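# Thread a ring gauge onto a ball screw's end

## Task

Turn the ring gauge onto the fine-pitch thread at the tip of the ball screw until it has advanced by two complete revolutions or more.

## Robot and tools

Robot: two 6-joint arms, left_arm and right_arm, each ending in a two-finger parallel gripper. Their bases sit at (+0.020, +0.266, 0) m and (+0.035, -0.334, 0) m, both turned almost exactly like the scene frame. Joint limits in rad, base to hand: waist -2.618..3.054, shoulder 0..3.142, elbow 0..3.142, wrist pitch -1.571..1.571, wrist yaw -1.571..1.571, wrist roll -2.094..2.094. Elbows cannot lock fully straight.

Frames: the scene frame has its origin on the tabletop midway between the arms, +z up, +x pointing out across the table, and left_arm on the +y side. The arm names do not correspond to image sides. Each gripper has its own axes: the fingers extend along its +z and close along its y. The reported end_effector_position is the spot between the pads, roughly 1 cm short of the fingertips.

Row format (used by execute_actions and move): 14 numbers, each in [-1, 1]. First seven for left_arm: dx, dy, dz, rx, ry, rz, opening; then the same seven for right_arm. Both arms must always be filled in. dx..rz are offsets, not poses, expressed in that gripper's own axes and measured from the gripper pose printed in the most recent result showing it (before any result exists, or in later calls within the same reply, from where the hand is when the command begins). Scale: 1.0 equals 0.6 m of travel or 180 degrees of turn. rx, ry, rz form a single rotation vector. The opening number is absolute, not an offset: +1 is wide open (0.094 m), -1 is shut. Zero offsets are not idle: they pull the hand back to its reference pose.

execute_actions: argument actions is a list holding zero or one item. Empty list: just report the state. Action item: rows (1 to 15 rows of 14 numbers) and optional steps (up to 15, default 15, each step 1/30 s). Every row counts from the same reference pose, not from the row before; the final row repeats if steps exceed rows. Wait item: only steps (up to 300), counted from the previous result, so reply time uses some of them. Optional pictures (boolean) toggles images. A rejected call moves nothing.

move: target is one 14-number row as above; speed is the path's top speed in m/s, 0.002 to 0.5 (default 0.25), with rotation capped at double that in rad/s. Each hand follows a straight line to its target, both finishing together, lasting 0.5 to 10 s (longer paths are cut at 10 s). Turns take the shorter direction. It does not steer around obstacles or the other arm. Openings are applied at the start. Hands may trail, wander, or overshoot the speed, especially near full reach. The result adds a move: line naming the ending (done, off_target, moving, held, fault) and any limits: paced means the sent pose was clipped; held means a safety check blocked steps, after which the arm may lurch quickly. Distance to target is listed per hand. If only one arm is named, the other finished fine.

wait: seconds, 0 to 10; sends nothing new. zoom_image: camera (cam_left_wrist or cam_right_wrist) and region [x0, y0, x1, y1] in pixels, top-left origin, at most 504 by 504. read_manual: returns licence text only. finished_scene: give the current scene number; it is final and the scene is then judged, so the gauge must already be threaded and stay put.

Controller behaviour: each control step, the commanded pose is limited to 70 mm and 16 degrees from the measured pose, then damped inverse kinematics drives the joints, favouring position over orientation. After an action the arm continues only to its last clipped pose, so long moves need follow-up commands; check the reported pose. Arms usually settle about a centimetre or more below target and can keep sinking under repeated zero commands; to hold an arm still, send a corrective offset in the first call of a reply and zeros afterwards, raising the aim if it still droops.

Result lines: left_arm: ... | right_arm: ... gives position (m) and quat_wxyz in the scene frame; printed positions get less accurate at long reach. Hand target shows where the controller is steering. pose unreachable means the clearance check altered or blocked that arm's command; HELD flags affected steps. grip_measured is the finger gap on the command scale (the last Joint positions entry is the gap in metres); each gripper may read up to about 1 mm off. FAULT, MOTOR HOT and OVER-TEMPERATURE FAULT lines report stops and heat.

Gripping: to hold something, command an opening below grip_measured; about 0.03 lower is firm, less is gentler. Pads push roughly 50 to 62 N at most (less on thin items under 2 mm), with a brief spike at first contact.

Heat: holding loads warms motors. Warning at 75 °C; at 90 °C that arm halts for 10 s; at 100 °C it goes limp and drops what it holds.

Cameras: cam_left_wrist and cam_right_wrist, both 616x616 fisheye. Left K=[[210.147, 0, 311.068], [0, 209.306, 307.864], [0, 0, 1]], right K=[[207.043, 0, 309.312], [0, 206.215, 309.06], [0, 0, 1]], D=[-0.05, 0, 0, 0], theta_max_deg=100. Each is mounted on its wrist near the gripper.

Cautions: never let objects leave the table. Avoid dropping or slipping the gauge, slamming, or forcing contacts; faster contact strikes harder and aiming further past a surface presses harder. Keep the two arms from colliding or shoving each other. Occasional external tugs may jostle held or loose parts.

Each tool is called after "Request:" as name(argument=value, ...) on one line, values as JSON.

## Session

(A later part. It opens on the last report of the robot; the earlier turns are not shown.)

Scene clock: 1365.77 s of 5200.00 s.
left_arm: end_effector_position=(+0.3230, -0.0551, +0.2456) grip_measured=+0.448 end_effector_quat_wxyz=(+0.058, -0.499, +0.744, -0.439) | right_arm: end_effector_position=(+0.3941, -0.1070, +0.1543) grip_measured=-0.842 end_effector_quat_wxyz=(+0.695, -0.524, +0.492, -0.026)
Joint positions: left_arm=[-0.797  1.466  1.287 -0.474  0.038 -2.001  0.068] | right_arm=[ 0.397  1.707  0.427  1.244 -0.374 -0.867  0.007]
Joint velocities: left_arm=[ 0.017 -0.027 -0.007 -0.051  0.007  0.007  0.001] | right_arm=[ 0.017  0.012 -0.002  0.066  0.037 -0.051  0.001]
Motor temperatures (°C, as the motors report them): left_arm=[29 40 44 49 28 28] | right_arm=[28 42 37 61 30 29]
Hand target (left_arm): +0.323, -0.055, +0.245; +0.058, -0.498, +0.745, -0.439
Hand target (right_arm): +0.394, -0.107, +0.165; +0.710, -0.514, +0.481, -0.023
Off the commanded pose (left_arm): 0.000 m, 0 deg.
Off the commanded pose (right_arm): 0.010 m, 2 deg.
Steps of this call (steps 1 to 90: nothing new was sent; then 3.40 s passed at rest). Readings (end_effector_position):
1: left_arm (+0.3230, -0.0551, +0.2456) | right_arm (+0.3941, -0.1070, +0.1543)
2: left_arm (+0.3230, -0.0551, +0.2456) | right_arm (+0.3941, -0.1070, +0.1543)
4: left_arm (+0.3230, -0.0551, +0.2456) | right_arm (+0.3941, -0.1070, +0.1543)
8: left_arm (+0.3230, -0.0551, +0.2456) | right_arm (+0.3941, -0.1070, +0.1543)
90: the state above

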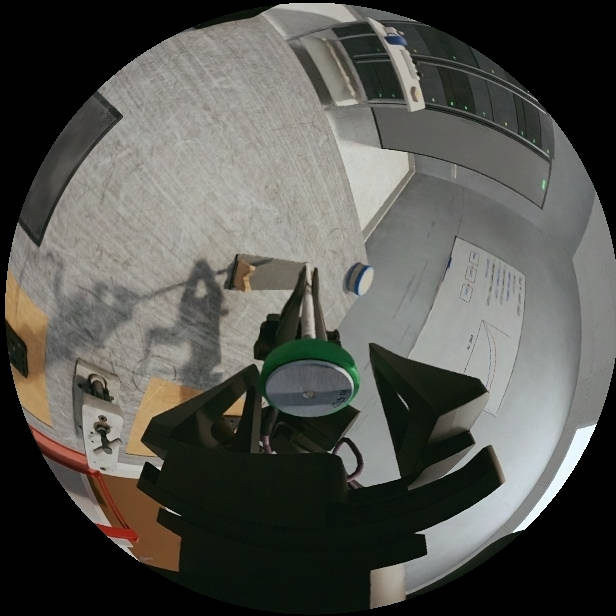

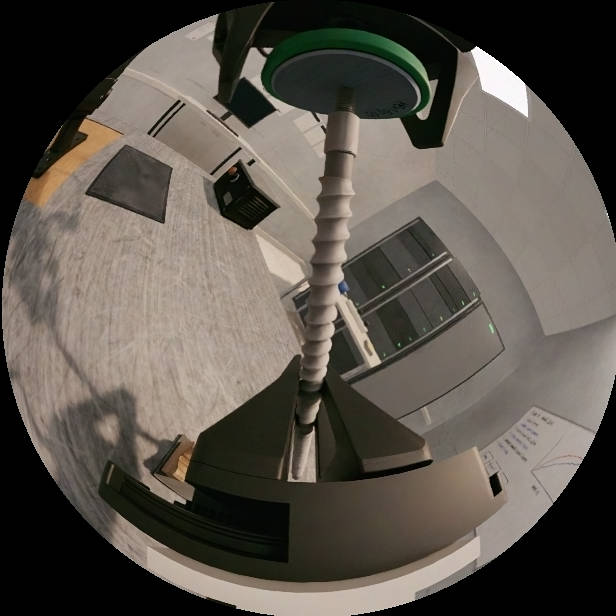

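Request:
execute_actions(actions=[{"rows":[[0.0041,0.0018,0,-0.002,0.0044,0,0.3,-0.013,-0.0114,-0.0002,0.0083,-0.0107,0.0062,-0.88],[0.0041,0.0018,0,-0.002,0.0044,0,0.3,-0.013,-0.0114,-0.0002,0.0083,-0.0107,0.0062,-0.88],[0.0041,0.0018,0,-0.002,0.0044,0,0.3,-0.013,-0.0114,-0.0002,0.0083,-0.0107,0.0062,-0.88],[0.0041,0.0018,0,-0.002,0.0044,0,0.25,-0.013,-0.0114,-0.0002,0.0083,-0.0107,0.0062,-0.88],[0.0041,0.0018,0,-0.002,0.0044,0,0.22,-0.013,-0.0114,-0.0002,0.0083,-0.0107,0.0062,-0.88],[0.0041,0.0018,0,-0.002,0.0044,0,0.19,-0.013,-0.0114,-0.0002,0.0083,-0.0107,0.0062,-0.88],[0.0041,0.0018,0,-0.002,0.0044,0,0.16,-0.013,-0.0114,-0.0002,0.0083,-0.0107,0.0062,-0.88],[0.0041,0.0018,0,-0.002,0.0044,0,0.13,-0.013,-0.0114,-0.0002,0.0083,-0.0107,0.0062,-0.88],[0.0041,0.0018,0,-0.002,0.0044,0,0.11,-0.013,-0.0114,-0.0002,0.0083,-0.0107,0.0062,-0.88],[0.0041,0.0018,0,-0.002,0.0044,0,0.095,-0.013,-0.0114,-0.0002,0.0083,-0.0107,0.0062,-0.88],[0.0041,0.0018,0,-0.002,0.0044,0,0.085,-0.013,-0.0114,-0.0002,0.0083,-0.0107,0.0062,-0.88],[0.0041,0.0018,0,-0.002,0.0044,0,0.075,-0.013,-0.0114,-0.0002,0.0083,-0.0107,0.0062,-0.88],[0.0041,0.0018,0,-0.002,0.0044,0,0.065,-0.013,-0.0114,-0.0002,0.0083,-0.0107,0.0062,-0.88],[0.0041,0.0018,0,-0.002,0.0044,0,0.05,-0.013,-0.0114,-0.0002,0.0083,-0.0107,0.0062,-0.88]],"steps":15}], pictures=false)

Request:
execute_actions(actions=[{"rows":[[0,0,0.010,0,0,0.0,0.05,-0.0139,-0.0107,-0.0002,0.0076,-0.0116,0.004,-0.88],[0,0,0.010,0,0,0.03,0.05,-0.0139,-0.0107,-0.0002,0.0076,-0.0116,0.004,-0.88],[0,0,0.010,0,0,0.06,0.05,-0.0139,-0.0107,-0.0002,0.0076,-0.0116,0.004,-0.88],[0,0,0.010,0,0,0.3,0.05,-0.0139,-0.0107,-0.0002,0.0076,-0.0116,0.004,-0.88]],"steps":15}], pictures=false)

Request:
execute_actions(actions=[{"rows":[[0,0,0.010,0,0,0.3,0.05,-0.0139,-0.0107,-0.0002,0.0076,-0.0116,0.004,-0.88]],"steps":15}], pictures=false)

Request:
execute_actions(actions=[{"rows":[[0,0,0.010,0,0,0.3,0.05,-0.0139,-0.0107,-0.0002,0.0076,-0.0116,0.004,-0.88]],"steps":15}], pictures=false)

Request:
execute_actions(actions=[{"rows":[[0,0,0.010,0,0,0.3,0.05,-0.0139,-0.0107,-0.0002,0.0076,-0.0116,0.004,-0.88]],"steps":15}], pictures=false)

Request:
execute_actions(actions=[{"rows":[[0,0,0.010,0,0,0.3,0.05,-0.0139,-0.0107,-0.0002,0.0076,-0.0116,0.004,-0.88]],"steps":15}], pictures=false)

Request:
execute_actions(actions=[{"rows":[[0,0,0.010,0,0,0.24,0.05,-0.0139,-0.0107,-0.0002,0.0076,-0.0116,0.004,-0.88]],"steps":15}], pictures=false)

Request:
execute_actions(actions=[{"rows":[[0,0,0.005,0,0,0.02,0.05,-0.0139,-0.0107,-0.0002,0.0076,-0.0116,0.004,-0.88],[0,0,0.0,0,0,0.02,0.05,-0.0139,-0.0107,-0.0002,0.0076,-0.0116,0.004,-0.88],[0,0,0.0,0,0,0.02,0.05,-0.0139,-0.0107,-0.0002,0.0076,-0.0116,0.004,-0.88],[0,0,0.0,0,0,0.02,0.05,-0.0139,-0.0107,-0.0002,0.0076,-0.0116,0.004,-0.88],[0,0,0,0,0,0.02,0.12,-0.0139,-0.0107,-0.0002,0.0076,-0.0116,0.004,-0.88],[0,0,0,0,0,0.02,0.25,-0.0139,-0.0107,-0.0002,0.0076,-0.0116,0.004,-0.88],[0,0,0,0,0,0.02,0.45,-0.013,-0.0114,-0.0002,0.0083,-0.0107,0.004,-0.88]],"steps":15}])

Request:
zoom_image(camera="cam_right_wrist", region=[300, 60, 390, 150])

Scene clock: 1391.33 s of 5200.00 s.
left_arm: end_effector_position=(+0.3215, -0.0565, +0.2457) grip_measured=+0.076 end_effector_quat_wxyz=(+0.053, -0.497, +0.746, -0.440) | right_arm: end_effector_position=(+0.3941, -0.1070, +0.1543) grip_measured=-0.842 end_effector_quat_wxyz=(+0.695, -0.523, +0.493, -0.024)
Joint positions: left_arm=[-0.797  1.466  1.287 -0.473  0.05  -2.001  0.051] | right_arm=[ 0.397  1.707  0.427  1.244 -0.374 -0.862  0.007]
Joint velocities: left_arm=[-0.007  0.012 -0.012 -0.022 -0.022  0.022  0.   ] | right_arm=[-0.002 -0.007  0.017  0.022  0.081  0.022 -0.001]
Motor temperatures (°C, as the motors report them): left_arm=[29 40 45 49 28 28] | right_arm=[28 42 37 61 30 29]
Hand target (left_arm): +0.321, -0.057, +0.246; +0.051, -0.497, +0.746, -0.440
Hand target (right_arm): +0.393, -0.106, +0.164; +0.709, -0.511, +0.485, -0.017
Off the commanded pose (left_arm): 0.001 m, 0 deg.
Off the commanded pose (right_arm): 0.010 m, 3 deg.
Steps of this call (steps 1 to 90: nothing new was sent; then 22.07 s passed at rest; steps 91 to 105: all 15 steps of this action). Readings (end_effector_position):
91: left_arm (+0.3228, -0.0552, +0.2456) | right_arm (+0.3941, -0.1070, +0.1543)
92: left_arm (+0.3225, -0.0555, +0.2456) | right_arm (+0.3941, -0.1070, +0.1543)
94: left_arm (+0.3221, -0.0559, +0.2456) | right_arm (+0.3941, -0.1070, +0.1543)
98: left_arm (+0.3217, -0.0563, +0.2457) | right_arm (+0.3941, -0.1070, +0.1543)
105: the state above

Scene clock: 1391.83 s of 5200.00 s.
left_arm: end_effector_position=(+0.3213, -0.0563, +0.2453) grip_measured=+0.076 end_effector_quat_wxyz=(+0.172, -0.271, +0.855, -0.408) | right_arm: end_effector_position=(+0.3945, -0.1074, +0.1549) grip_measured=-0.842 end_effector_quat_wxyz=(+0.696, -0.523, +0.492, -0.028)
Joint positions: left_arm=[-0.797  1.466  1.287 -0.475  0.05  -1.441  0.051] | right_arm=[ 0.397  1.707  0.427  1.247 -0.371 -0.868  0.007]
Joint velocities: left_arm=[-0.012 -0.002 -0.002 -0.095 -0.037  1.267  0.   ] | right_arm=[ 0.002  0.012  0.007 -0.037  0.022 -0.037  0.   ]
Motor temperatures (°C, as the motors report them): left_arm=[29 40 45 49 28 28] | right_arm=[28 42 37 61 30 29]
Hand target (left_arm): +0.324, -0.060, +0.242; +0.217, -0.182, +0.878, -0.386
Hand target (right_arm): +0.393, -0.106, +0.165; +0.709, -0.512, +0.484, -0.016
Off the commanded pose (left_arm): 0.006 m, 22 deg; orientation clipped at the last step of the last action.
Off the commanded pose (right_arm): 0.010 m, 3 deg.
Steps of this call (steps 1 to 15: all 15 steps of this action). Readings (end_effector_position):
1: left_arm (+0.3216, -0.0566, +0.2458) | right_arm (+0.3941, -0.1070, +0.1543)
2: left_arm (+0.3216, -0.0566, +0.2459) | right_arm (+0.3941, -0.1070, +0.1543)
4: left_arm (+0.3216, -0.0566, +0.2459) | right_arm (+0.3941, -0.1070, +0.1543)
8: left_arm (+0.3216, -0.0566, +0.2459) | right_arm (+0.3942, -0.1071, +0.1544)
15: the state above

Scene clock: 1392.33 s of 5200.00 s.
left_arm: end_effector_position=(+0.3218, -0.0553, +0.2448) grip_measured=+0.076 end_effector_quat_wxyz=(+0.296, +0.018, +0.897, -0.328) | right_arm: end_effector_position=(+0.3950, -0.1079, +0.1555) grip_measured=-0.842 end_effector_quat_wxyz=(+0.696, -0.523, +0.490, -0.031)
Joint positions: left_arm=[-0.797  1.466  1.287 -0.478  0.044 -0.782  0.051] | right_arm=[ 0.397  1.707  0.427  1.25  -0.367 -0.874  0.007]
Joint velocities: left_arm=[-0.002 -0.007 -0.002 -0.037 -0.066  1.326  0.001] | right_arm=[ 0.007 -0.002  0.012  0.081 -0.037  0.037 -0.   ]
Motor temperatures (°C, as the motors report them): left_arm=[29 40 45 49 28 28] | right_arm=[28 42 37 61 30 29]
Hand target (left_arm): +0.324, -0.060, +0.241; +0.330, +0.111, +0.890, -0.294
Hand target (right_arm): +0.393, -0.106, +0.165; +0.710, -0.513, +0.482, -0.020
Off the commanded pose (left_arm): 0.006 m, 16 deg; orientation clipped at the last step of the last action.
Off the commanded pose (right_arm): 0.010 m, 3 deg.
Steps of this call (steps 1 to 15: all 15 steps of this action). Readings (end_effector_position):
1: left_arm (+0.3212, -0.0562, +0.2452) | right_arm (+0.3946, -0.1075, +0.1550)
2: left_arm (+0.3212, -0.0561, +0.2451) | right_arm (+0.3947, -0.1076, +0.1551)
4: left_arm (+0.3213, -0.0560, +0.2450) | right_arm (+0.3948, -0.1077, +0.1553)
8: left_arm (+0.3214, -0.0557, +0.2449) | right_arm (+0.3949, -0.1077, +0.1553)
15: the state above

Scene clock: 1392.83 s of 5200.00 s.
left_arm: end_effector_position=(+0.3222, -0.0549, +0.2447) grip_measured=+0.076 end_effector_quat_wxyz=(+0.388, +0.312, +0.841, -0.211) | right_arm: end_effector_position=(+0.3952, -0.1080, +0.1560) grip_measured=-0.842 end_effector_quat_wxyz=(+0.697, -0.523, +0.490, -0.032)
Joint positions: left_arm=[-0.797  1.466  1.287 -0.478  0.04  -0.111  0.051] | right_arm=[ 0.397  1.707  0.427  1.252 -0.366 -0.874  0.007]
Joint velocities: left_arm=[-0.017  0.027 -0.012  0.051  0.037  1.311  0.   ] | right_arm=[-0.017 -0.012  0.002 -0.007  0.022 -0.037  0.   ]
Motor temperatures (°C, as the motors report them): left_arm=[29 40 45 49 28 28] | right_arm=[28 42 37 61 30 29]
Hand target (left_arm): +0.325, -0.059, +0.241; +0.408, +0.397, +0.805, -0.167
Hand target (right_arm): +0.394, -0.106, +0.166; +0.711, -0.513, +0.481, -0.023
Off the commanded pose (left_arm): 0.006 m, 16 deg; orientation clipped at the last step of the last action.
Off the commanded pose (right_arm): 0.010 m, 3 deg.
Steps of this call (steps 1 to 15: all 15 steps of this action). Readings (end_effector_position):
1: left_arm (+0.3218, -0.0553, +0.2448) | right_arm (+0.3951, -0.1079, +0.1556)
2: left_arm (+0.3219, -0.0552, +0.2448) | right_arm (+0.3951, -0.1080, +0.1557)
4: left_arm (+0.3220, -0.0552, +0.2448) | right_arm (+0.3952, -0.1080, +0.1558)
8: left_arm (+0.3221, -0.0551, +0.2448) | right_arm (+0.3952, -0.1080, +0.1559)
15: the state above

Scene clock: 1393.33 s of 5200.00 s.
left_arm: end_effector_position=(+0.3225, -0.0547, +0.2447) grip_measured=+0.076 end_effector_quat_wxyz=(+0.436, +0.574, +0.689, -0.068) | right_arm: end_effector_position=(+0.3952, -0.1080, +0.1562) grip_measured=-0.842 end_effector_quat_wxyz=(+0.697, -0.523, +0.489, -0.032)
Joint positions: left_arm=[-0.797  1.466  1.287 -0.478  0.038  0.569  0.051] | right_arm=[ 0.397  1.707  0.427  1.252 -0.366 -0.874  0.007]
Joint velocities: left_arm=[-0.007 -0.012  0.007 -0.066  0.007  1.355  0.001] | right_arm=[-0.012 -0.007 -0.002  0.022  0.037 -0.037  0.   ]
Motor temperatures (°C, as the motors report them): left_arm=[29 40 45 49 28 28] | right_arm=[28 42 37 61 30 29]
Hand target (left_arm): +0.325, -0.058, +0.241; +0.441, +0.642, +0.627, -0.020
Hand target (right_arm): +0.394, -0.107, +0.166; +0.711, -0.512, +0.480, -0.024
Off the commanded pose (left_arm): 0.006 m, 15 deg; orientation clipped at the last step of the last action.
Off the commanded pose (right_arm): 0.010 m, 3 deg.
Steps of this call (steps 1 to 15: all 15 steps of this action). Readings (end_effector_position):
1: left_arm (+0.3223, -0.0549, +0.2447) | right_arm (+0.3952, -0.1080, +0.1560)
2: left_arm (+0.3223, -0.0548, +0.2447) | right_arm (+0.3952, -0.1080, +0.1560)
4: left_arm (+0.3223, -0.0548, +0.2447) | right_arm (+0.3952, -0.1080, +0.1561)
8: left_arm (+0.3224, -0.0547, +0.2447) | right_arm (+0.3952, -0.1080, +0.1561)
15: the state above

Scene clock: 1393.83 s of 5200.00 s.
left_arm: end_effector_position=(+0.3226, -0.0543, +0.2444) grip_measured=+0.076 end_effector_quat_wxyz=(+0.433, +0.770, +0.461, +0.081) | right_arm: end_effector_position=(+0.3953, -0.1082, +0.1568) grip_measured=-0.842 end_effector_quat_wxyz=(+0.698, -0.525, +0.486, -0.037)
Joint positions: left_arm=[-0.797  1.466  1.287 -0.479  0.036  1.245  0.051] | right_arm=[ 0.397  1.707  0.427  1.255 -0.365 -0.885  0.007]
Joint velocities: left_arm=[ 0.007 -0.002 -0.017 -0.022 -0.037  1.179  0.   ] | right_arm=[ 0.002  0.002 -0.007  0.022 -0.022 -0.022 -0.001]
Motor temperatures (°C, as the motors report them): left_arm=[29 40 45 49 28 28] | right_arm=[28 42 37 61 30 29]
Hand target (left_arm): +0.325, -0.058, +0.241; +0.422, +0.814, +0.379, +0.128
Hand target (right_arm): +0.394, -0.106, +0.166; +0.712, -0.512, +0.480, -0.024
Off the commanded pose (left_arm): 0.006 m, 15 deg; orientation clipped at the last step of the last action.
Off the commanded pose (right_arm): 0.010 m, 3 deg.
Steps of this call (steps 1 to 15: all 15 steps of this action). Readings (end_effector_position):
1: left_arm (+0.3225, -0.0547, +0.2447) | right_arm (+0.3952, -0.1080, +0.1562)
2: left_arm (+0.3225, -0.0547, +0.2447) | right_arm (+0.3952, -0.1080, +0.1563)
4: left_arm (+0.3225, -0.0546, +0.2447) | right_arm (+0.3952, -0.1080, +0.1563)
8: left_arm (+0.3225, -0.0546, +0.2447) | right_arm (+0.3952, -0.1080, +0.1565)
15: the state above

Scene clock: 1394.33 s of 5200.00 s.
left_arm: end_effector_position=(+0.3233, -0.0536, +0.2443) grip_measured=+0.076 end_effector_quat_wxyz=(+0.385, +0.875, +0.201, +0.213) | right_arm: end_effector_position=(+0.3957, -0.1086, +0.1571) grip_measured=-0.842 end_effector_quat_wxyz=(+0.698, -0.526, +0.484, -0.042)
Joint positions: left_arm=[-0.797  1.466  1.287 -0.48   0.031  1.874  0.051] | right_arm=[ 0.397  1.707  0.427  1.257 -0.362 -0.896  0.007]
Joint velocities: left_arm=[-0.012 -0.012  0.002 -0.066 -0.007  0.681 -0.   ] | right_arm=[ 0.002 -0.007 -0.002 -0.022  0.007 -0.022 -0.   ]
Motor temperatures (°C, as the motors report them): left_arm=[29 40 45 49 28 28] | right_arm=[28 42 37 61 30 29]
Hand target (left_arm): +0.326, -0.058, +0.241; +0.373, +0.885, +0.149, +0.234
Hand target (right_arm): +0.394, -0.107, +0.167; +0.712, -0.514, +0.477, -0.029
Off the commanded pose (left_arm): 0.006 m, 7 deg.
Off the commanded pose (right_arm): 0.010 m, 3 deg.
Steps of this call (steps 1 to 15: all 15 steps of this action). Readings (end_effector_position):
1: left_arm (+0.3227, -0.0542, +0.2444) | right_arm (+0.3954, -0.1082, +0.1569)
2: left_arm (+0.3228, -0.0540, +0.2444) | right_arm (+0.3955, -0.1083, +0.1570)
4: left_arm (+0.3229, -0.0539, +0.2443) | right_arm (+0.3956, -0.1084, +0.1571)
8: left_arm (+0.3231, -0.0537, +0.2443) | right_arm (+0.3957, -0.1085, +0.1571)
15: the state above

Scene clock: 1394.83 s of 5200.00 s.
left_arm: end_effector_position=(+0.3235, -0.0539, +0.2449) grip_measured=+0.448 end_effector_quat_wxyz=(+0.381, +0.880, +0.177, +0.224) | right_arm: end_effector_position=(+0.3955, -0.1084, +0.1572) grip_measured=-0.842 end_effector_quat_wxyz=(+0.698, -0.527, +0.482, -0.042)
Joint positions: left_arm=[-0.797  1.466  1.287 -0.477  0.031  1.928  0.068] | right_arm=[ 0.397  1.707  0.427  1.257 -0.363 -0.898  0.007]
Joint velocities: left_arm=[ 0.002  0.012 -0.007 -0.007 -0.007 -0.051 -0.001] | right_arm=[-0.002 -0.012  0.002  0.022  0.007  0.037  0.   ]
Motor temperatures (°C, as the motors report them): left_arm=[29 40 45 49 28 28] | right_arm=[28 42 37 61 30 29]
Hand target (left_arm): +0.323, -0.054, +0.244; +0.379, +0.881, +0.174, +0.225
Hand target (right_arm): +0.395, -0.107, +0.167; +0.713, -0.515, +0.475, -0.035
Off the commanded pose (left_arm): 0.001 m, 1 deg.
Off the commanded pose (right_arm): 0.010 m, 3 deg.
Steps of this call (steps 1 to 15: all 15 steps of this action). Readings (end_effector_position):
1: left_arm (+0.3233, -0.0536, +0.2443) | right_arm (+0.3958, -0.1086, +0.1572)
2: left_arm (+0.3232, -0.0535, +0.2443) | right_arm (+0.3958, -0.1086, +0.1573)
4: left_arm (+0.3232, -0.0535, +0.2443) | right_arm (+0.3958, -0.1086, +0.1573)
8: left_arm (+0.3234, -0.0538, +0.2447) | right_arm (+0.3956, -0.1084, +0.1572)
15: the state above

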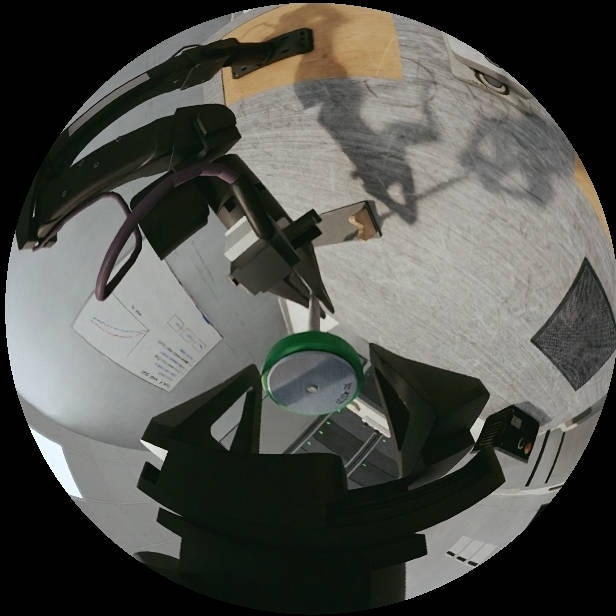

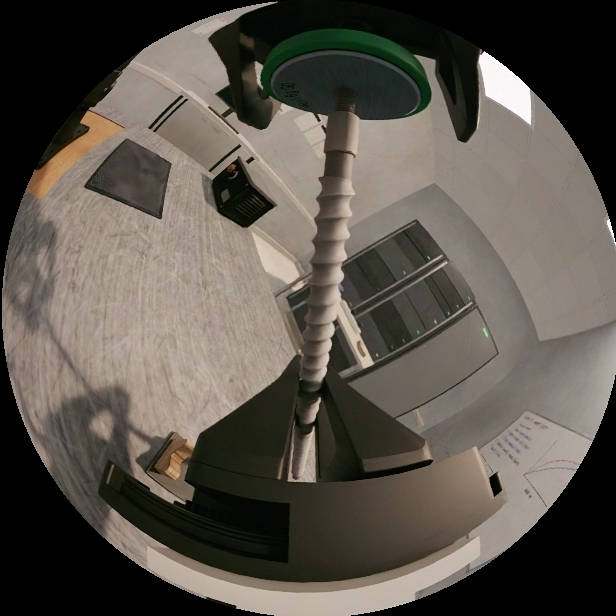

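Region (300, 60, 390, 150) of cam_right_wrist's 616x616 image, scaled by 5.600, with more detail than that image has.

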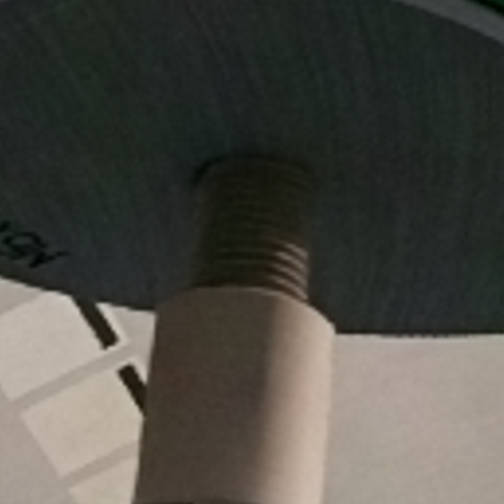

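Request:
finished_scene(scene=1)

The scene is finished: the task was done.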